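## Task

Push the E3 key down and hold it well down while sounding G4, F#4 and E4 in exactly that sequence; after that E3 may be released. The keys go from C3 on the player's left to C5 on the player's right, and a key sounds once pressed most of its depth, with no signal confirming it. A wrong key, any note sounded twice, two keys sounding together, or anything played after the final note spoils the attempt. Results that depend on the robot still holding something at the end do not count.

## Robot and tools

Robot: two arms, left_arm and right_arm, facing each other across a table. Each carries an identical five-finger right hand, so hand numbers and axes mean the same on both; they are not mirrored. The simulation keeps running while the operator thinks and writes.

World frame: one shared frame, origin on the table surface halfway between the arm bases, z up, table at z = 0. left_arm's base is on the +y side. The names left and right are not image sides. Positions are in metres, orientation as quaternion wxyz, velocities in m/s and rad/s. Reported hand positions can be slightly off, worse at long reach.

Hand point: a spot 0.05 m in front of the palm where index pad and thumb tip meet in a pinch. Its +z runs along the straightened fingers (fingertips 0.06-0.07 m further), +y points out of the palm, +x goes across the palm toward the little finger. A wrist bracket on the little-finger side sticks out 0.03 m beyond the point along +y and 0.11 m across the palm; it can strike things, e.g. neighbouring keys.

The row: every arm command is one list of 28 numbers, each in [-1, 1], covering both arms even if one stays still. Order: left_arm/dx, dy, dz, rx, ry, rz, then left_gripper/little, ring, middle, index, thumb_bend, thumb_turn, force_limit, speed; then the same 14 for right_arm/ and right_gripper/.

Arm part (dx..rz): an offset, not a pose, expressed in that hand point's own axes and measured from its pose in the most recent result that showed it (for a second call in one reply, or before any result, from where it is when the action begins). 1.0 equals 0.6 m for dx, dy, dz and 180 degrees for rx, ry, rz, which together form a single rotation vector. Each row in a sequence is counted from that same base, not from the row before. All zeros therefore pulls the arm back to the base pose; it is not a pause. Per step the controller clips the command to within 100 mm and 16 degrees of the measured pose, and motion trails commands by roughly 0.17 s.

Hand part: little, ring, middle, index, thumb_bend are targets from +1 (straight/open) to -1 (curled/closed); thumb_turn +1 puts the thumb beside the palm, -1 in front of it. A pinch is near index -0.22, thumb_bend -0.75, thumb_turn -0.57. force_limit maps -1..+1 to about 0..10 N fingertip force for closing (0..15 N for thumb motors). speed maps -1..+1 to near zero..full (full travel 0.6 s). There is no 'no change' value: to keep a hand as is, resend its last eight numbers, or before any were sent, its hand_measured six values plus hand_force_limit and hand_speed. A motor only starts when its target changes by at least 0.01.

Tools:
- execute_actions {actions: [...], pictures}: an empty list just reports the state. One action {rows: up to 15 rows, steps: up to 15} runs at 1/30 s per step, the last row repeated if rows run short. A wait {steps: n, up to 300} sends nothing and counts from the previous result, reply time included.
- move {target: one 28-number row, speed, stop_force}: drives each hand point in a straight line toward its offset target, both ending together, lasting 0.5-10 s. speed in m/s, 0.002 to 0.5 (default 0.25), rotation capped at twice that in rad/s. stop_force in N, 9 to 40, shared by both arms: an arm's path halts when its wrist sensor feels that much extra push against its motion, then backs up two steps and holds. Do not rely on it if the hand is rotating, and omit it when lifting off something. The result adds a 'move:' line: done, off_target, moving, held, contact or fault, plus limits such as paced or held, and each hand point's distance from its target.
- wait {seconds: 0 to 10}.
- zoom_image {camera, region [x0, y0, x1, y1] in pixels, max 504x504}; cameras are cam_high, cam_low, cam_left_wrist, cam_right_wrist, all 504x504.
- show_instructions: shows reference pages.
- finished_scene {scene: current number}: ends and grades the scene; irreversible.

Results: the state line gives each hand point's pose and velocities; 'pose unreachable' or HELD marks commands the clearance check altered or blocked. 'Hand target' shows where the controller is steering each arm. hand_measured, hand_stopped_by (moving, target, force, stalled, fault) and hand_load_n list six motor values in send order. Wrist force and torque are in the end effector's axes, noisy with offsets up to about 4 N, saturating near 50 N; when pressing down on a key the force points back into the arm. Joint torques are drive outputs, not contact loads.

Cautions: arms are stiff, so aiming even slightly below a key's travel can trigger a fault stop; approach slowly. Contact torque at a joint limit (wrist joints 25.7 N m, others 138 N m) or 150 N of outside force freezes that arm for 10 s. Keep the arms from striking or pressing on each other anywhere. Nothing may leave the table. Holding loads heats motors; at 85 °C the arm brakes until it cools (MOTOR HOT warns from 70 °C). Sounding a key is judged by depth only, so plan one clean press per note, lift fully between notes, and never let a neighbouring key go down at the same moment.

Each tool is called after "Request:" in YAML: its name, and indented under it one key for each argument.

## Session

Request:
execute_actions:
  actions: []

Scene clock: 0.00 s of 6000.00 s.
left_arm: end_effector_position=(+0.3017, +0.4777, +0.4840) hand_measured=(+1.000, +1.000, +1.000, +1.000, +1.000, +1.000) hand_load_n=(+0.0, +0.0, +0.0, +0.0, +0.0, +0.0) hand_stopped_by=(target, target, target, target, target, target) hand_force_limit=0.00 hand_speed=-0.80 end_effector_quat_wxyz=(-0.001, +0.333, +0.943, -0.000) end_effector_velocity=(-0.000, +0.001, +0.000) end_effector_angular_velocity=(+0.001, +0.001, +0.001) | right_arm: end_effector_position=(+0.0847, -0.2688, +0.4853) hand_measured=(+1.000, +1.000, +1.000, +1.000, +1.000, +1.000) hand_load_n=(+0.0, +0.0, +0.0, +0.0, +0.0, +0.0) hand_stopped_by=(target, target, target, target, target, target) hand_force_limit=0.00 hand_speed=-0.80 end_effector_quat_wxyz=(+0.024, -0.353, +0.935, +0.002) end_effector_velocity=(+0.000, +0.000, -0.001) end_effector_angular_velocity=(-0.001, +0.002, +0.000)
Joint positions: left_arm=[ 0.546 -1.714  1.319  1.968  1.573 -1.898] | right_arm=[-1.181 -1.747  1.331  1.939  1.57  -1.881]
Joint velocities: left_arm=[ 0.001 -0.    -0.     0.001  0.    -0.   ] | right_arm=[ 0.     0.001  0.002 -0.     0.    -0.   ]
Joint torques (N m, as the arm reports them, + toward a larger angle): no reading
Motor temperatures (°C, as the motors report them): left_arm=[28 26 26 30 34 33] | right_arm=[24 25 26 30 34 35]
Wrist force (N, on the end effector, along its own x y z axes, offset not removed): no reading
Wrist torque (N m, same axes, about the end effector's origin, offset not removed): no reading
Hand target (left_arm): +0.302, +0.478, +0.484; -0.001, +0.333, +0.943, -0.000
Hand target (right_arm): +0.085, -0.269, +0.485; +0.024, -0.353, +0.935, +0.002
camera_calibration (this result's frames):
cam_left_wrist: T_world_to_cam=[[0.709259, 0.70463, -0.0211878, -0.539043], [0.585169, -0.571722, 0.575075, -0.190936], [0.393101, -0.420275, -0.817826, 0.609501], [0, 0, 0, 1]] pos_world=[0.254455, 0.526821, 0.596847]
cam_right_wrist: T_world_to_cam=[[-0.539316, 0.842078, 0.00663128, 0.269285], [0.679958, 0.430812, 0.593344, -0.23031], [0.496785, 0.324509, -0.804921, 0.565965], [0, 0, 0, 1]] pos_world=[0.0206676, -0.311199, 0.590425]

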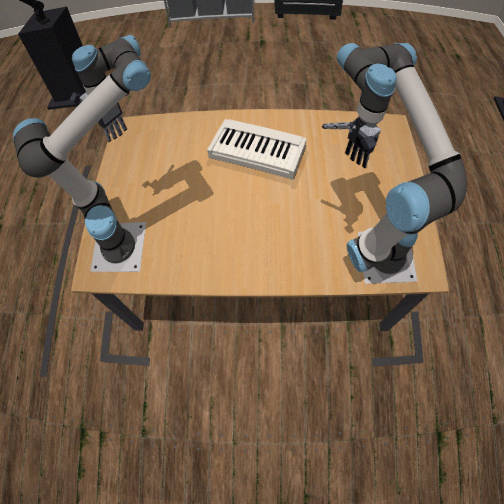

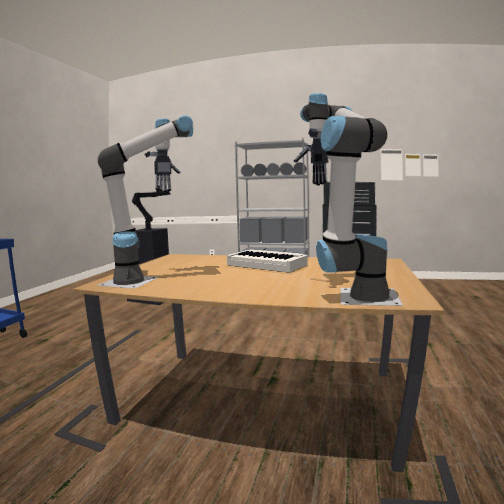

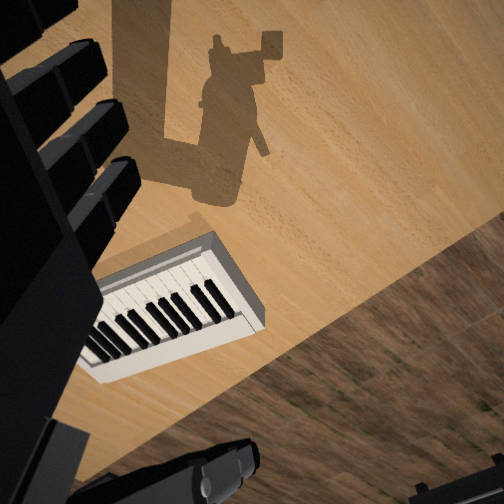

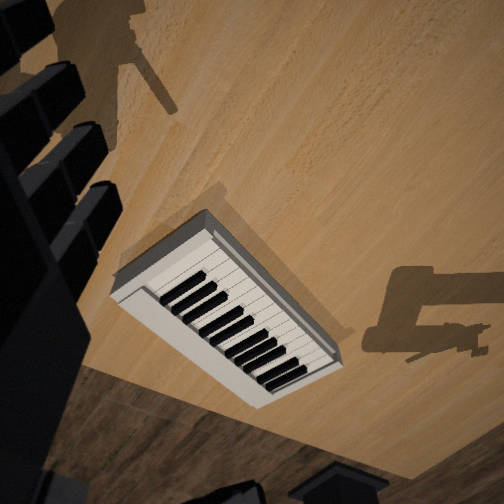

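Request:
zoom_image:
  camera: "cam_right_wrist"
  region: [100, 190, 352, 442]

Request:
zoom_image:
  camera: "cam_left_wrist"
  region: [70, 210, 280, 420]

Request:
zoom_image:
  camera: "cam_high"
  region: [195, 95, 321, 221]

Region (100, 190, 352, 442) of cam_right_wrist's 504x504 image, scaled by 2.000, with more detail than that image has.

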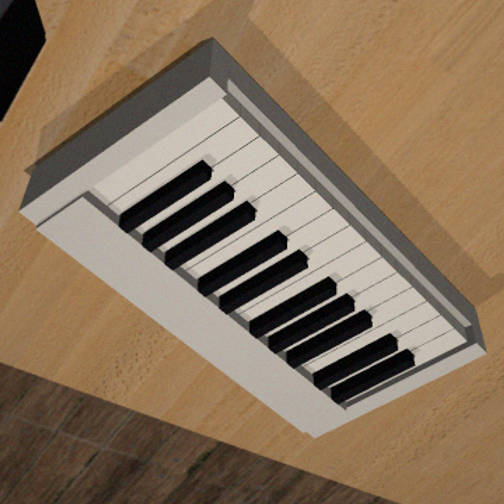

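Region (70, 210, 280, 420) of cam_left_wrist's 504x504 image, scaled by 2.400, with more detail than that image has.

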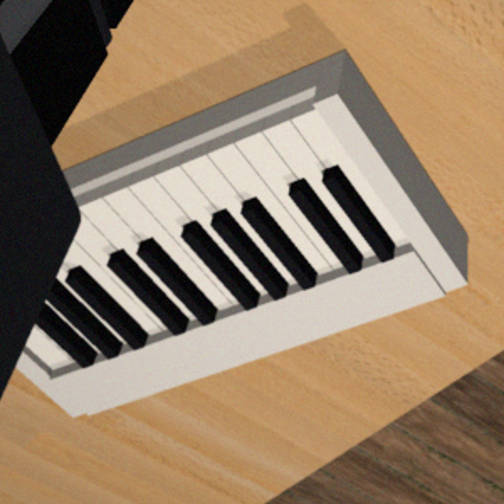

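Region (195, 95, 321, 221) of cam_high's 504x504 image, scaled by 4.000, with more detail than that image has.

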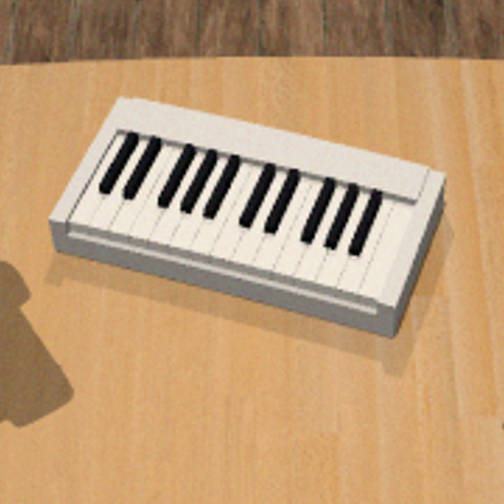

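Request:
zoom_image:
  camera: "cam_right_wrist"
  region: [180, 205, 280, 305]

Request:
zoom_image:
  camera: "cam_right_wrist"
  region: [255, 290, 355, 390]

Request:
zoom_image:
  camera: "cam_left_wrist"
  region: [140, 225, 240, 325]

Region (180, 205, 280, 305) of cam_right_wrist's 504x504 image, scaled by 5.040, with more detail than that image has.

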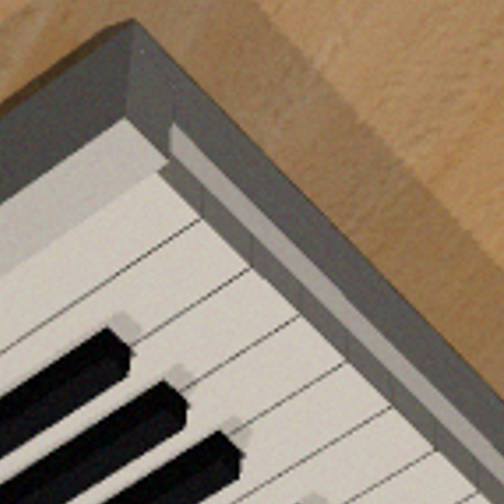

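Region (255, 290, 355, 390) of cam_right_wrist's 504x504 image, scaled by 5.040, with more detail than that image has.

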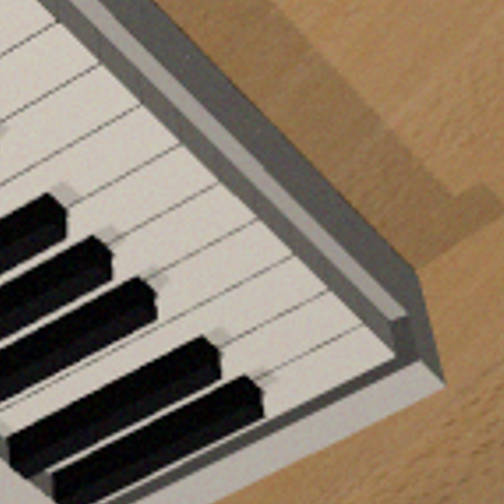

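Region (140, 225, 240, 325) of cam_left_wrist's 504x504 image, scaled by 5.040, with more detail than that image has.

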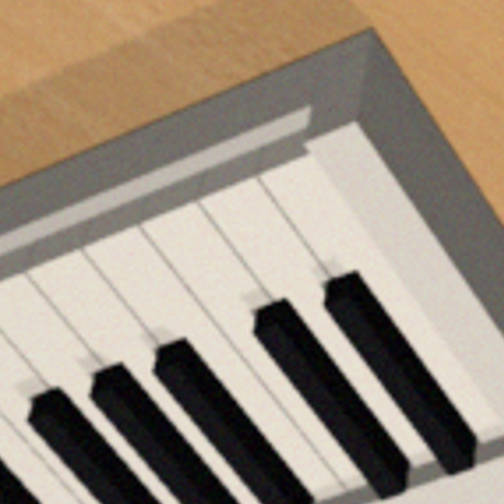

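Request:
move:
  target: [-0.4759,-0.2235,0.6559,0.2607,-0.2812,-0.4668,0.98,0.92,0.98,0.98,0.0,1.0,-0.4,0.0,-0.5008,-0.0118,0.6830,0.3254,-0.0902,-0.1767,0.98,0.98,0.98,0.92,0.0,1.0,-0.4,0.0]
  speed: 0.4

Scene clock: 115.73 s of 6000.00 s.
left_arm: end_effector_position=(+0.4387, +0.1946, +0.0903) hand_measured=(+0.980, +0.920, +0.980, +0.980, +0.000, +1.000) hand_load_n=(+0.0, +0.0, +0.0, +0.0, +0.0, +0.0) hand_stopped_by=(target, target, target, target, target, target) hand_force_limit=-0.40 hand_speed=0.00 end_effector_quat_wxyz=(-0.240, +0.399, -0.759, +0.456) end_effector_velocity=(+0.002, -0.002, -0.001) end_effector_angular_velocity=(-0.005, -0.005, +0.008) | right_arm: end_effector_position=(+0.3323, -0.0669, +0.0904) hand_measured=(+0.980, +0.980, +0.980, +0.920, +0.000, +1.000) hand_load_n=(+0.0, +0.0, +0.0, +0.0, +0.0, +0.0) hand_stopped_by=(target, target, target, target, target, target) hand_force_limit=-0.40 hand_speed=0.00 end_effector_quat_wxyz=(+0.315, -0.524, +0.678, -0.408) end_effector_velocity=(+0.001, +0.000, -0.002) end_effector_angular_velocity=(-0.002, -0.004, +0.006)
Joint positions: left_arm=[ 0.336 -1.384  2.028 -0.067  1.038 -3.461] | right_arm=[-0.608 -0.961  1.491  0.493  2.56  -2.202]
Joint velocities: left_arm=[-0.002  0.008 -0.003 -0.009 -0.01  -0.004] | right_arm=[-0.001 -0.     0.005 -0.018  0.    -0.016]
Joint torques (N m, as the arm reports them, + toward a larger angle): left_arm=[ -7.44 -14.57 -25.84  -2.36  -2.35  -2.19] | right_arm=[-12.42 -34.17  -8.04  -0.53   3.66  -2.82]
Motor temperatures (°C, as the motors report them): left_arm=[28 26 26 30 34 33] | right_arm=[24 25 26 30 34 35]
Wrist force (N, on the end effector, along its own x y z axes, offset not removed): left_arm=[-0.1 0.2 1.8] | right_arm=[1.7 2.4 0.6]
Wrist torque (N m, same axes, about the end effector's origin, offset not removed): left_arm=[-0.21 -0.35 -0.12] | right_arm=[0.27 -0.42 0.05]
Hand target (left_arm): +0.439, +0.194, +0.090; +0.240, -0.399, +0.758, -0.456
Hand target (right_arm): +0.332, -0.067, +0.090; +0.315, -0.524, +0.678, -0.408
Off the commanded pose (left_arm): 0.001 m, 0 deg.
Off the commanded pose (right_arm): 0.001 m, 0 deg.
After step 90, 109.67 s passed at rest.
move: done
camera_calibration (this result's frames):
cam_left_wrist: T_world_to_cam=[[-0.308107, 0.345634, -0.886345, 0.149252], [0.0721866, 0.937477, 0.34048, -0.254035], [0.948609, 0.0409222, -0.313793, -0.264374], [0, 0, 0, 1]] pos_world=[0.315111, 0.197384, 0.135824]
cam_right_wrist: T_world_to_cam=[[-0.421487, 0.267184, -0.86658, 0.236746], [-0.205248, 0.902705, 0.37815, 0.093802], [0.883302, 0.337249, -0.325639, -0.111358], [0, 0, 0, 1]] pos_world=[0.2174, -0.110375, 0.133426]

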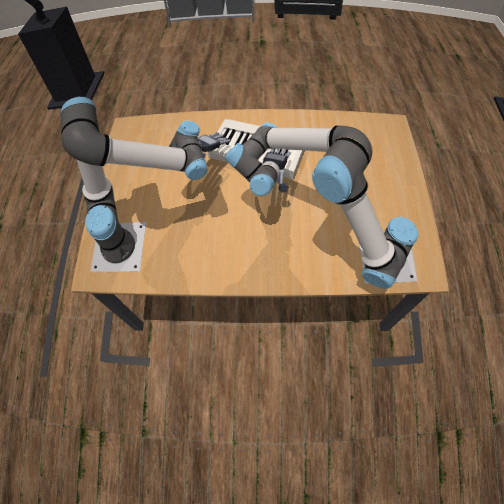

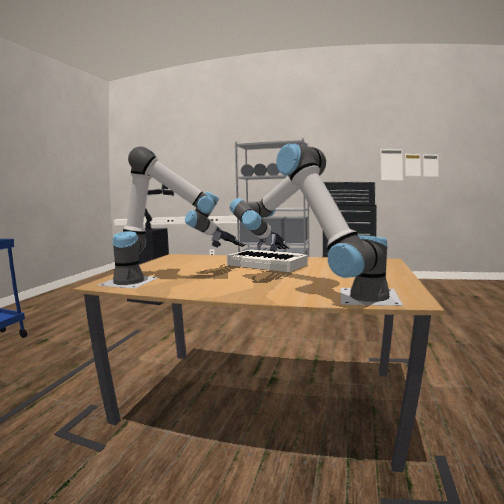

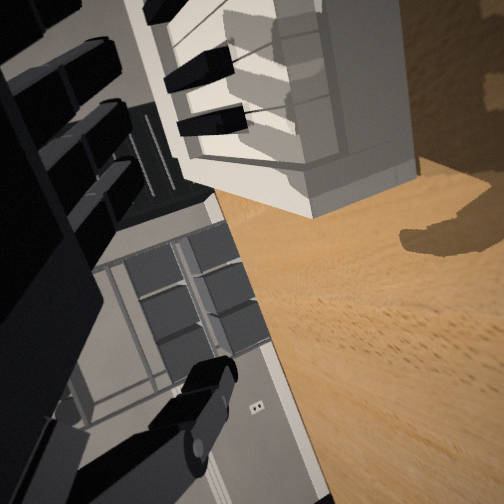

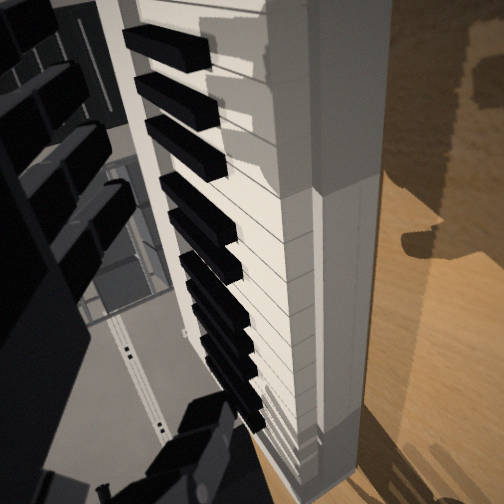

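Request:
zoom_image:
  camera: "cam_right_wrist"
  region: [200, 0, 340, 140]

Request:
zoom_image:
  camera: "cam_right_wrist"
  region: [200, 130, 340, 270]

Request:
zoom_image:
  camera: "cam_right_wrist"
  region: [200, 260, 340, 400]

Request:
zoom_image:
  camera: "cam_left_wrist"
  region: [170, 0, 370, 200]

Region (200, 0, 340, 140) of cam_right_wrist's 504x504 image, scaled by 3.600, with more detail than that image has.

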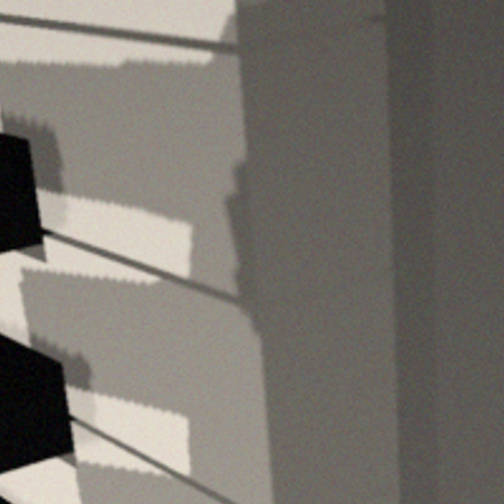

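Region (200, 130, 340, 270) of cam_right_wrist's 504x504 image, scaled by 3.600, with more detail than that image has.

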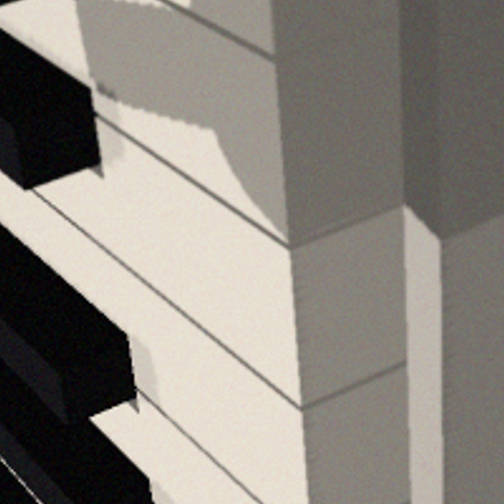

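Region (200, 260, 340, 400) of cam_right_wrist's 504x504 image, scaled by 3.600, with more detail than that image has.

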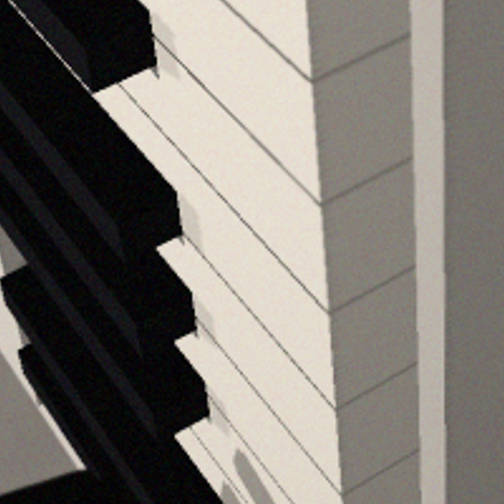

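Region (170, 0, 370, 200) of cam_left_wrist's 504x504 image, scaled by 2.520, with more detail than that image has.

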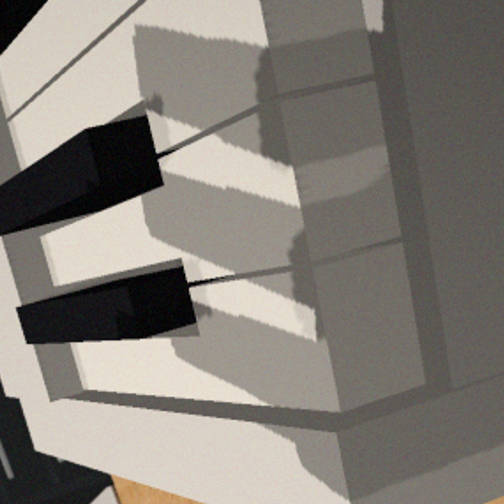

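Request:
move:
  target: [0.01408,0.06983,0.02061,0,0,0,1.0,0.92,1.0,1.0,0.0,1.0,-0.4,0.0,0.01635,0.07236,0.01621,0,-0.02295,-0.01221,1.0,1.0,1.0,0.92,0.0,1.0,-0.4,0.0]
  speed: 0.08

Request:
zoom_image:
  camera: "cam_right_wrist"
  region: [80, 100, 230, 250]

Request:
zoom_image:
  camera: "cam_left_wrist"
  region: [60, 0, 260, 200]

Scene clock: 236.77 s of 6000.00 s.
left_arm: end_effector_position=(+0.4267, +0.1926, +0.0478) hand_measured=(+1.000, +0.920, +1.000, +1.000, +0.000, +1.000) hand_load_n=(+0.0, +0.0, +0.0, +0.0, +0.0, +0.0) hand_stopped_by=(target, target, target, target, target, target) hand_force_limit=-0.40 hand_speed=0.00 end_effector_quat_wxyz=(-0.240, +0.399, -0.759, +0.456) end_effector_velocity=(-0.001, -0.000, -0.002) end_effector_angular_velocity=(+0.000, -0.000, -0.000) | right_arm: end_effector_position=(+0.3185, -0.0734, +0.0477) hand_measured=(+1.000, +1.000, +1.000, +0.920, +0.000, +1.000) hand_load_n=(+0.0, +0.0, +0.0, +0.0, +0.0, +0.0) hand_stopped_by=(target, target, target, target, target, target) hand_force_limit=-0.40 hand_speed=0.00 end_effector_quat_wxyz=(+0.331, -0.551, +0.657, -0.395) end_effector_velocity=(-0.001, -0.001, -0.002) end_effector_angular_velocity=(-0.000, -0.000, +0.006)
Joint positions: left_arm=[ 0.3   -1.321  2.091 -0.18   1.008 -3.484] | right_arm=[-0.608 -0.979  1.628  0.277  2.514 -2.319]
Joint velocities: left_arm=[-0.002  0.004  0.003 -0.006 -0.002 -0.001] | right_arm=[-0.001 -0.003  0.01  -0.015 -0.004 -0.01 ]
Joint torques (N m, as the arm reports them, + toward a larger angle): left_arm=[ -6.89 -13.89  -0.47  -2.45  -2.23  -2.08] | right_arm=[-12.92 -50.37  -7.15  -0.4   -1.22  -2.66]
Motor temperatures (°C, as the motors report them): left_arm=[28 26 26 30 34 33] | right_arm=[24 25 26 30 34 35]
Wrist force (N, on the end effector, along its own x y z axes, offset not removed): left_arm=[-1.3 0.4 1.3] | right_arm=[1.0 2.7 -0.2]
Wrist torque (N m, same axes, about the end effector's origin, offset not removed): left_arm=[-0.18 -0.07 -0.14] | right_arm=[0.40 -0.27 0.02]
Hand target (left_arm): +0.427, +0.193, +0.048; +0.240, -0.399, +0.759, -0.456
Hand target (right_arm): +0.318, -0.073, +0.047; +0.331, -0.551, +0.657, -0.395
Off the commanded pose (left_arm): 0.000 m, 0 deg.
Off the commanded pose (right_arm): 0.000 m, 0 deg.
After step 90, 117.00 s passed at rest.
move: done
camera_calibration (this result's frames):
cam_left_wrist: T_world_to_cam=[[-0.30812, 0.345645, -0.886336, 0.108559], [0.0721925, 0.937473, 0.34049, -0.236814], [0.948605, 0.0409248, -0.313807, -0.266234], [0, 0, 0, 1]] pos_world=[0.303096, 0.195379, 0.0933069]
cam_right_wrist: T_world_to_cam=[[-0.441889, 0.23215, -0.866511, 0.199585], [-0.277446, 0.883208, 0.378111, 0.13449], [0.853087, 0.407493, -0.325871, -0.0960675], [0, 0, 0, 1]] pos_world=[0.207462, -0.125969, 0.0907851]

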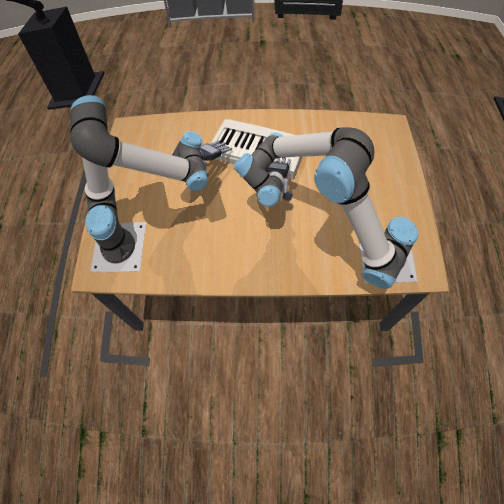

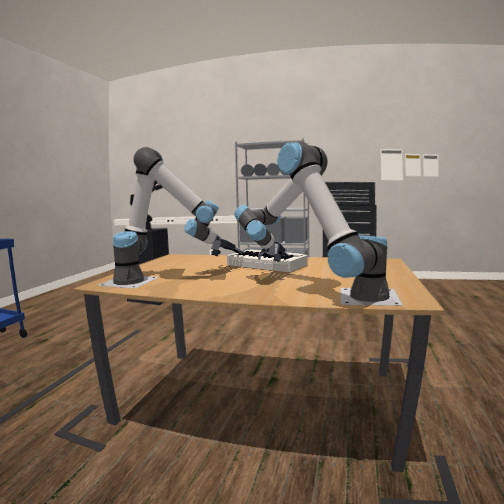

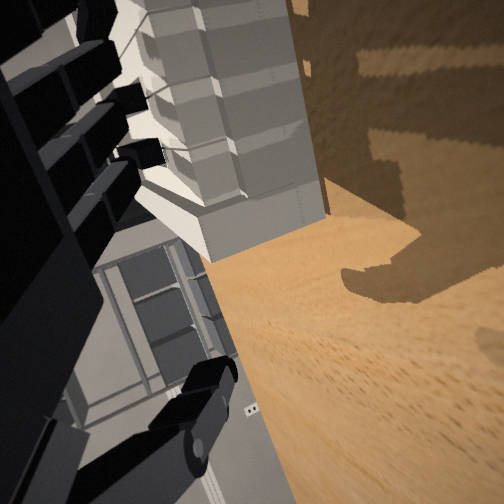

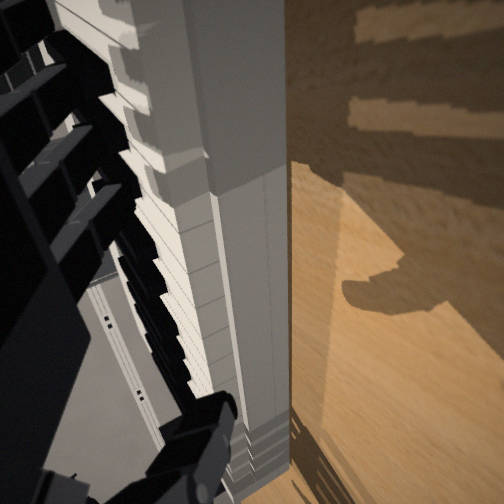

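Region (80, 100, 230, 250) of cam_right_wrist's 504x504 image, scaled by 3.360, with more detail than that image has.

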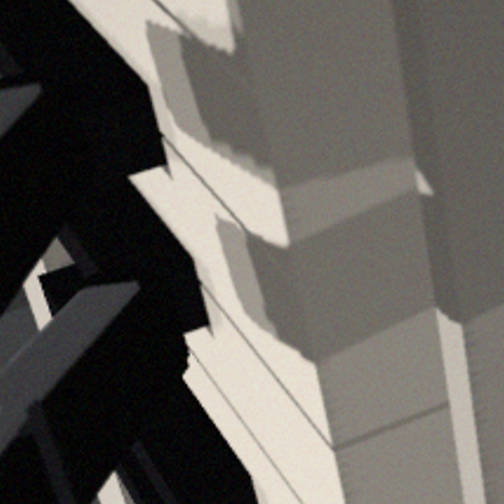

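Region (60, 0, 260, 200) of cam_left_wrist's 504x504 image, scaled by 2.520, with more detail than that image has.

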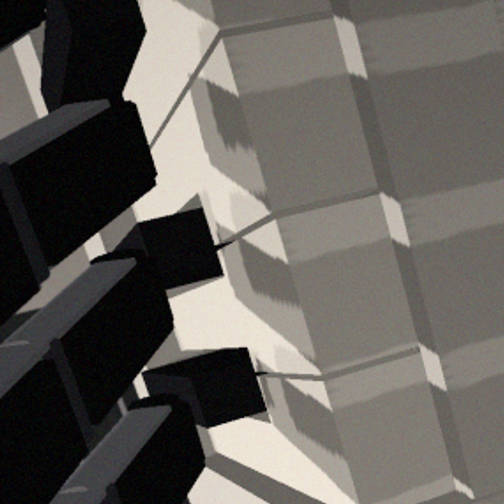

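Request:
zoom_image:
  camera: "cam_right_wrist"
  region: [130, 150, 230, 250]

Request:
zoom_image:
  camera: "cam_right_wrist"
  region: [140, 220, 260, 340]

Region (130, 150, 230, 250) of cam_right_wrist's 504x504 image, scaled by 5.040, with more detail than that image has.

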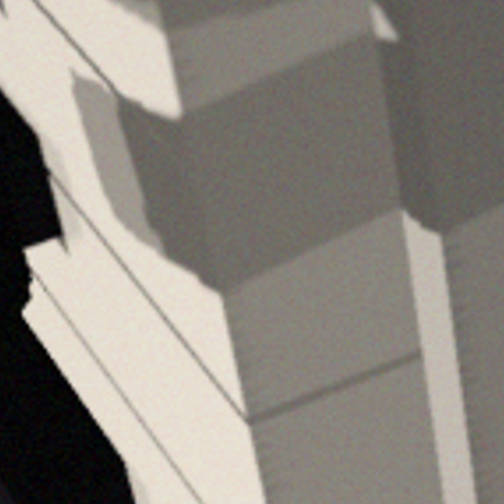

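Region (140, 220, 260, 340) of cam_right_wrist's 504x504 image, scaled by 4.200, with more detail than that image has.

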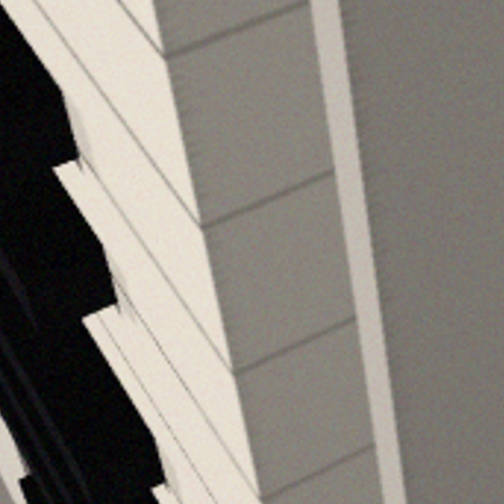

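Request:
move:
  target: [-0.0007,0.00288,0.00168,0,0,0,1.0,0.77,1.0,1.0,0.0,1.0,-0.9,-0.8,-0.00162,0.00162,0.00476,0,0,0,1.0,1.0,1.0,0.77,0.0,1.0,-0.9,-0.8]
  speed: 0.05

Request:
zoom_image:
  camera: "cam_right_wrist"
  region: [110, 130, 230, 250]

Request:
zoom_image:
  camera: "cam_left_wrist"
  region: [80, 0, 220, 140]

Scene clock: 345.73 s of 6000.00 s.
left_arm: end_effector_position=(+0.4270, +0.1929, +0.0459) hand_measured=(+1.000, +0.770, +1.000, +1.000, +0.000, +1.000) hand_load_n=(+0.0, +0.5, +0.0, +0.0, +0.0, +0.0) hand_stopped_by=(target, force, target, target, target, target) hand_force_limit=-0.90 hand_speed=-0.80 end_effector_quat_wxyz=(-0.240, +0.399, -0.759, +0.456) end_effector_velocity=(+0.000, -0.001, -0.000) end_effector_angular_velocity=(-0.002, -0.001, -0.001) | right_arm: end_effector_position=(+0.3206, -0.0728, +0.0456) hand_measured=(+1.000, +1.000, +1.000, +0.776, +0.000, +1.000) hand_load_n=(+0.0, +0.0, +0.0, +0.0, +0.0, +0.0) hand_stopped_by=(target, target, target, force, target, target) hand_force_limit=-0.90 hand_speed=-0.80 end_effector_quat_wxyz=(+0.331, -0.551, +0.657, -0.395) end_effector_velocity=(+0.001, +0.000, -0.001) end_effector_angular_velocity=(-0.001, +0.001, +0.000)
Joint positions: left_arm=[ 0.302 -1.318  2.093 -0.186  1.009 -3.483] | right_arm=[-0.611 -0.974  1.625  0.272  2.512 -2.324]
Joint velocities: left_arm=[-0.     0.001  0.    -0.003  0.     0.   ] | right_arm=[-0.001  0.002 -0.001 -0.001 -0.001 -0.002]
Joint torques (N m, as the arm reports them, + toward a larger angle): left_arm=[  5.31 -15.43   0.26  -2.17   1.45   2.82] | right_arm=[-13.68 -33.23 -20.65  -0.73  -1.32  -2.61]
Motor temperatures (°C, as the motors report them): left_arm=[28 26 27 30 34 33] | right_arm=[24 25 26 30 34 35]
Wrist force (N, on the end effector, along its own x y z axes, offset not removed): left_arm=[1.2 -0.7 0.7] | right_arm=[0.7 1.8 -0.2]
Wrist torque (N m, same axes, about the end effector's origin, offset not removed): left_arm=[-0.14 -0.30 -0.10] | right_arm=[0.30 -0.23 0.07]
Hand target (left_arm): +0.427, +0.193, +0.046; +0.240, -0.399, +0.759, -0.456
Hand target (right_arm): +0.321, -0.073, +0.046; +0.331, -0.551, +0.657, -0.395
Off the commanded pose (left_arm): 0.000 m, 0 deg.
Off the commanded pose (right_arm): 0.000 m, 0 deg.
After step 90, 105.23 s passed at rest.
move: done
camera_calibration (this result's frames):
cam_left_wrist: T_world_to_cam=[[-0.308119, 0.34564, -0.886339, 0.10683], [0.0722059, 0.937475, 0.34048, -0.236443], [0.948604, 0.0409095, -0.313811, -0.267121], [0, 0, 0, 1]] pos_world=[0.303381, 0.195662, 0.0913663]
cam_right_wrist: T_world_to_cam=[[-0.441897, 0.232146, -0.866508, 0.19854], [-0.277459, 0.883202, 0.378115, 0.135382], [0.853079, 0.407508, -0.325873, -0.0988089], [0, 0, 0, 1]] pos_world=[0.209589, -0.125394, 0.0886479]

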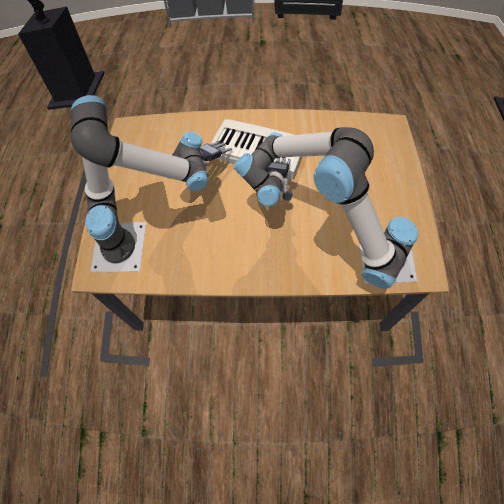

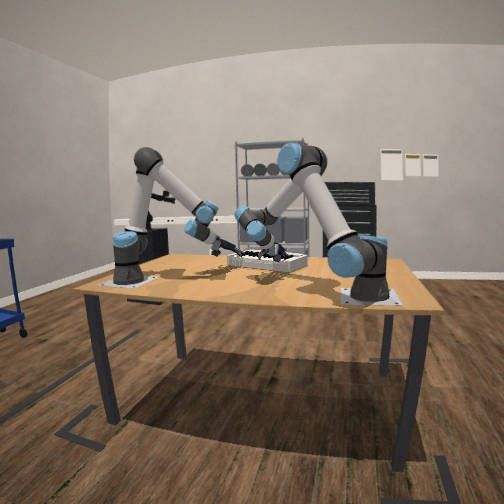

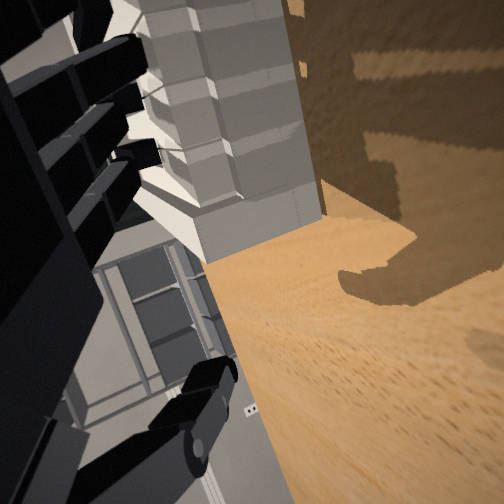

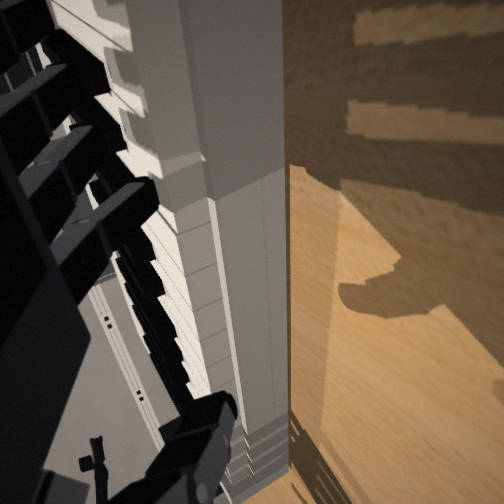

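Region (110, 130, 230, 250) of cam_right_wrist's 504x504 image, scaled by 4.200, with more detail than that image has.

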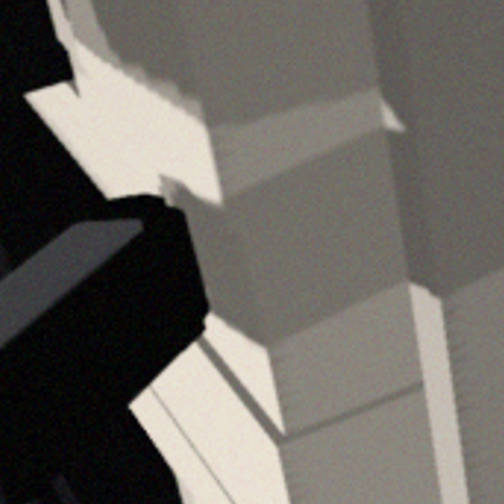

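Region (80, 0, 220, 140) of cam_left_wrist's 504x504 image, scaled by 3.600, with more detail than that image has.

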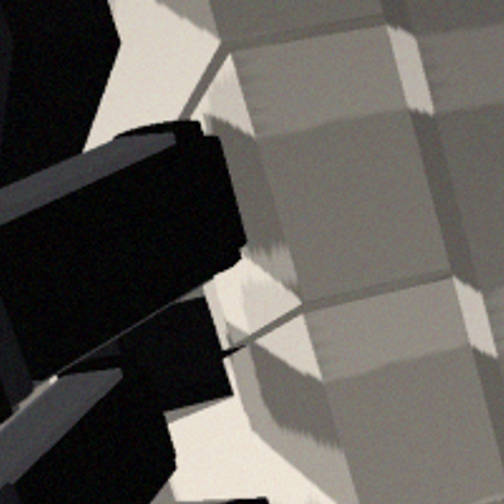

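Request:
move:
  target: [-0.00193,0.00039,-0.00038,0,0,0,1.0,0.45,1.0,1.0,0.0,1.0,-0.4,-0.7,0,0,0,0,0,0,1.0,1.0,1.0,0.77,0.0,1.0,-0.9,-0.8]
  speed: 0.05

Request:
zoom_image:
  camera: "cam_left_wrist"
  region: [80, 0, 240, 160]

Scene clock: 393.97 s of 6000.00 s.
left_arm: end_effector_position=(+0.4274, +0.1939, +0.0458) hand_measured=(+1.000, +0.574, +1.000, +1.000, +0.000, +1.000) hand_load_n=(+0.0, +4.0, +0.0, +0.0, +0.0, +0.0) hand_stopped_by=(target, force, target, target, target, target) hand_force_limit=-0.40 hand_speed=-0.70 end_effector_quat_wxyz=(-0.240, +0.399, -0.759, +0.456) end_effector_velocity=(+0.000, +0.000, -0.000) end_effector_angular_velocity=(+0.001, +0.000, -0.000) | right_arm: end_effector_position=(+0.3206, -0.0728, +0.0456) hand_measured=(+1.000, +1.000, +1.000, +0.776, +0.000, +1.000) hand_load_n=(+0.0, +0.0, +0.0, +0.0, +0.0, +0.0) hand_stopped_by=(target, target, target, force, target, target) hand_force_limit=-0.90 hand_speed=-0.80 end_effector_quat_wxyz=(+0.331, -0.551, +0.657, -0.395) end_effector_velocity=(+0.000, +0.000, +0.001) end_effector_angular_velocity=(+0.002, -0.001, -0.000)
Joint positions: left_arm=[ 0.304 -1.319  2.095 -0.188  1.011 -3.482] | right_arm=[-0.611 -0.974  1.625  0.271  2.512 -2.324]
Joint velocities: left_arm=[ 0.001 -0.     0.001  0.     0.001  0.001] | right_arm=[-0.    -0.001 -0.     0.    -0.     0.001]
Joint torques (N m, as the arm reports them, + toward a larger angle): left_arm=[  5.86 -36.25   2.89  -1.28   1.25   2.86] | right_arm=[ 10.79 -50.5  -10.39   2.81   0.29   1.28]
Motor temperatures (°C, as the motors report them): left_arm=[28 26 26 30 34 33] | right_arm=[24 25 26 30 34 35]
Wrist force (N, on the end effector, along its own x y z axes, offset not removed): left_arm=[4.0 -4.8 -0.3] | right_arm=[0.2 2.5 -1.2]
Wrist torque (N m, same axes, about the end effector's origin, offset not removed): left_arm=[0.13 -0.37 -0.08] | right_arm=[0.45 -0.27 -0.02]
Hand target (left_arm): +0.427, +0.194, +0.046; +0.240, -0.399, +0.759, -0.456
Hand target (right_arm): +0.321, -0.073, +0.046; +0.331, -0.551, +0.657, -0.395
Off the commanded pose (left_arm): 0.000 m, 0 deg.
Off the commanded pose (right_arm): 0.000 m, 0 deg.
After step 90, 44.53 s passed at rest.
move: done
camera_calibration (this result's frames):
cam_left_wrist: T_world_to_cam=[[-0.308117, 0.345622, -0.886346, 0.106499], [0.0722323, 0.937483, 0.340453, -0.237447], [0.948602, 0.0408763, -0.313819, -0.267549], [0, 0, 0, 1]] pos_world=[0.303763, 0.196731, 0.0912723]
cam_right_wrist: T_world_to_cam=[[-0.4419, 0.232143, -0.866507, 0.198564], [-0.277438, 0.883212, 0.378106, 0.135388], [0.853084, 0.407487, -0.325886, -0.0988742], [0, 0, 0, 1]] pos_world=[0.209655, -0.125381, 0.0886445]

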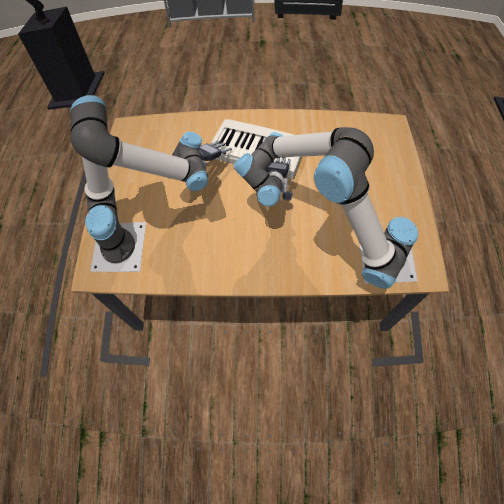

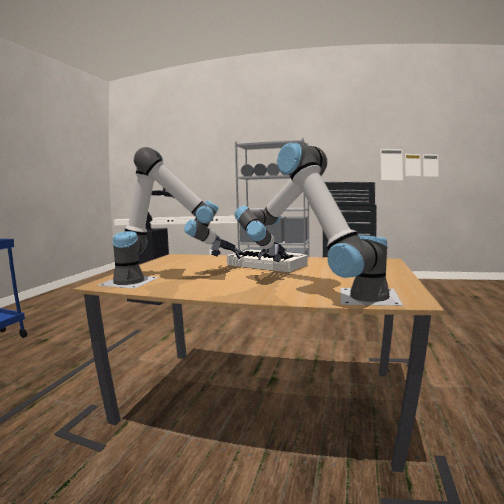

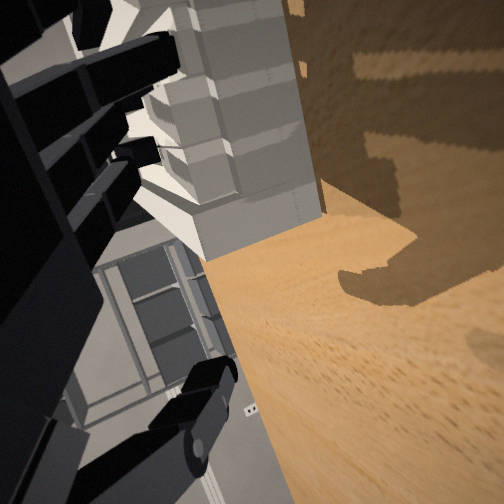

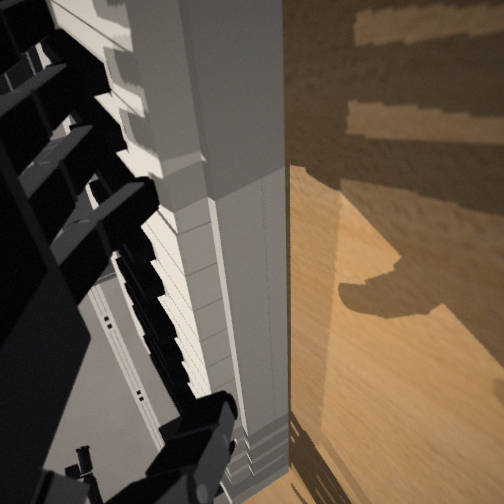

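Region (80, 0, 240, 160) of cam_left_wrist's 504x504 image, scaled by 3.150, with more detail than that image has.

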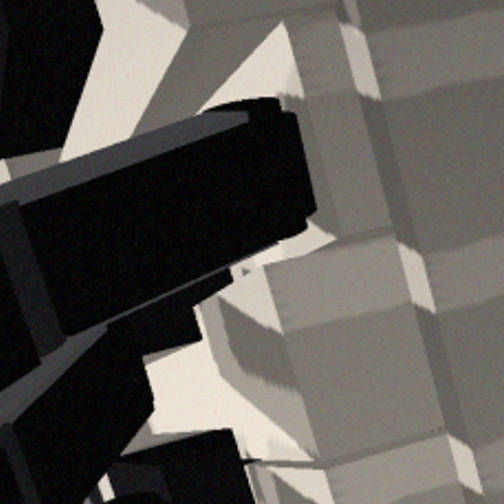

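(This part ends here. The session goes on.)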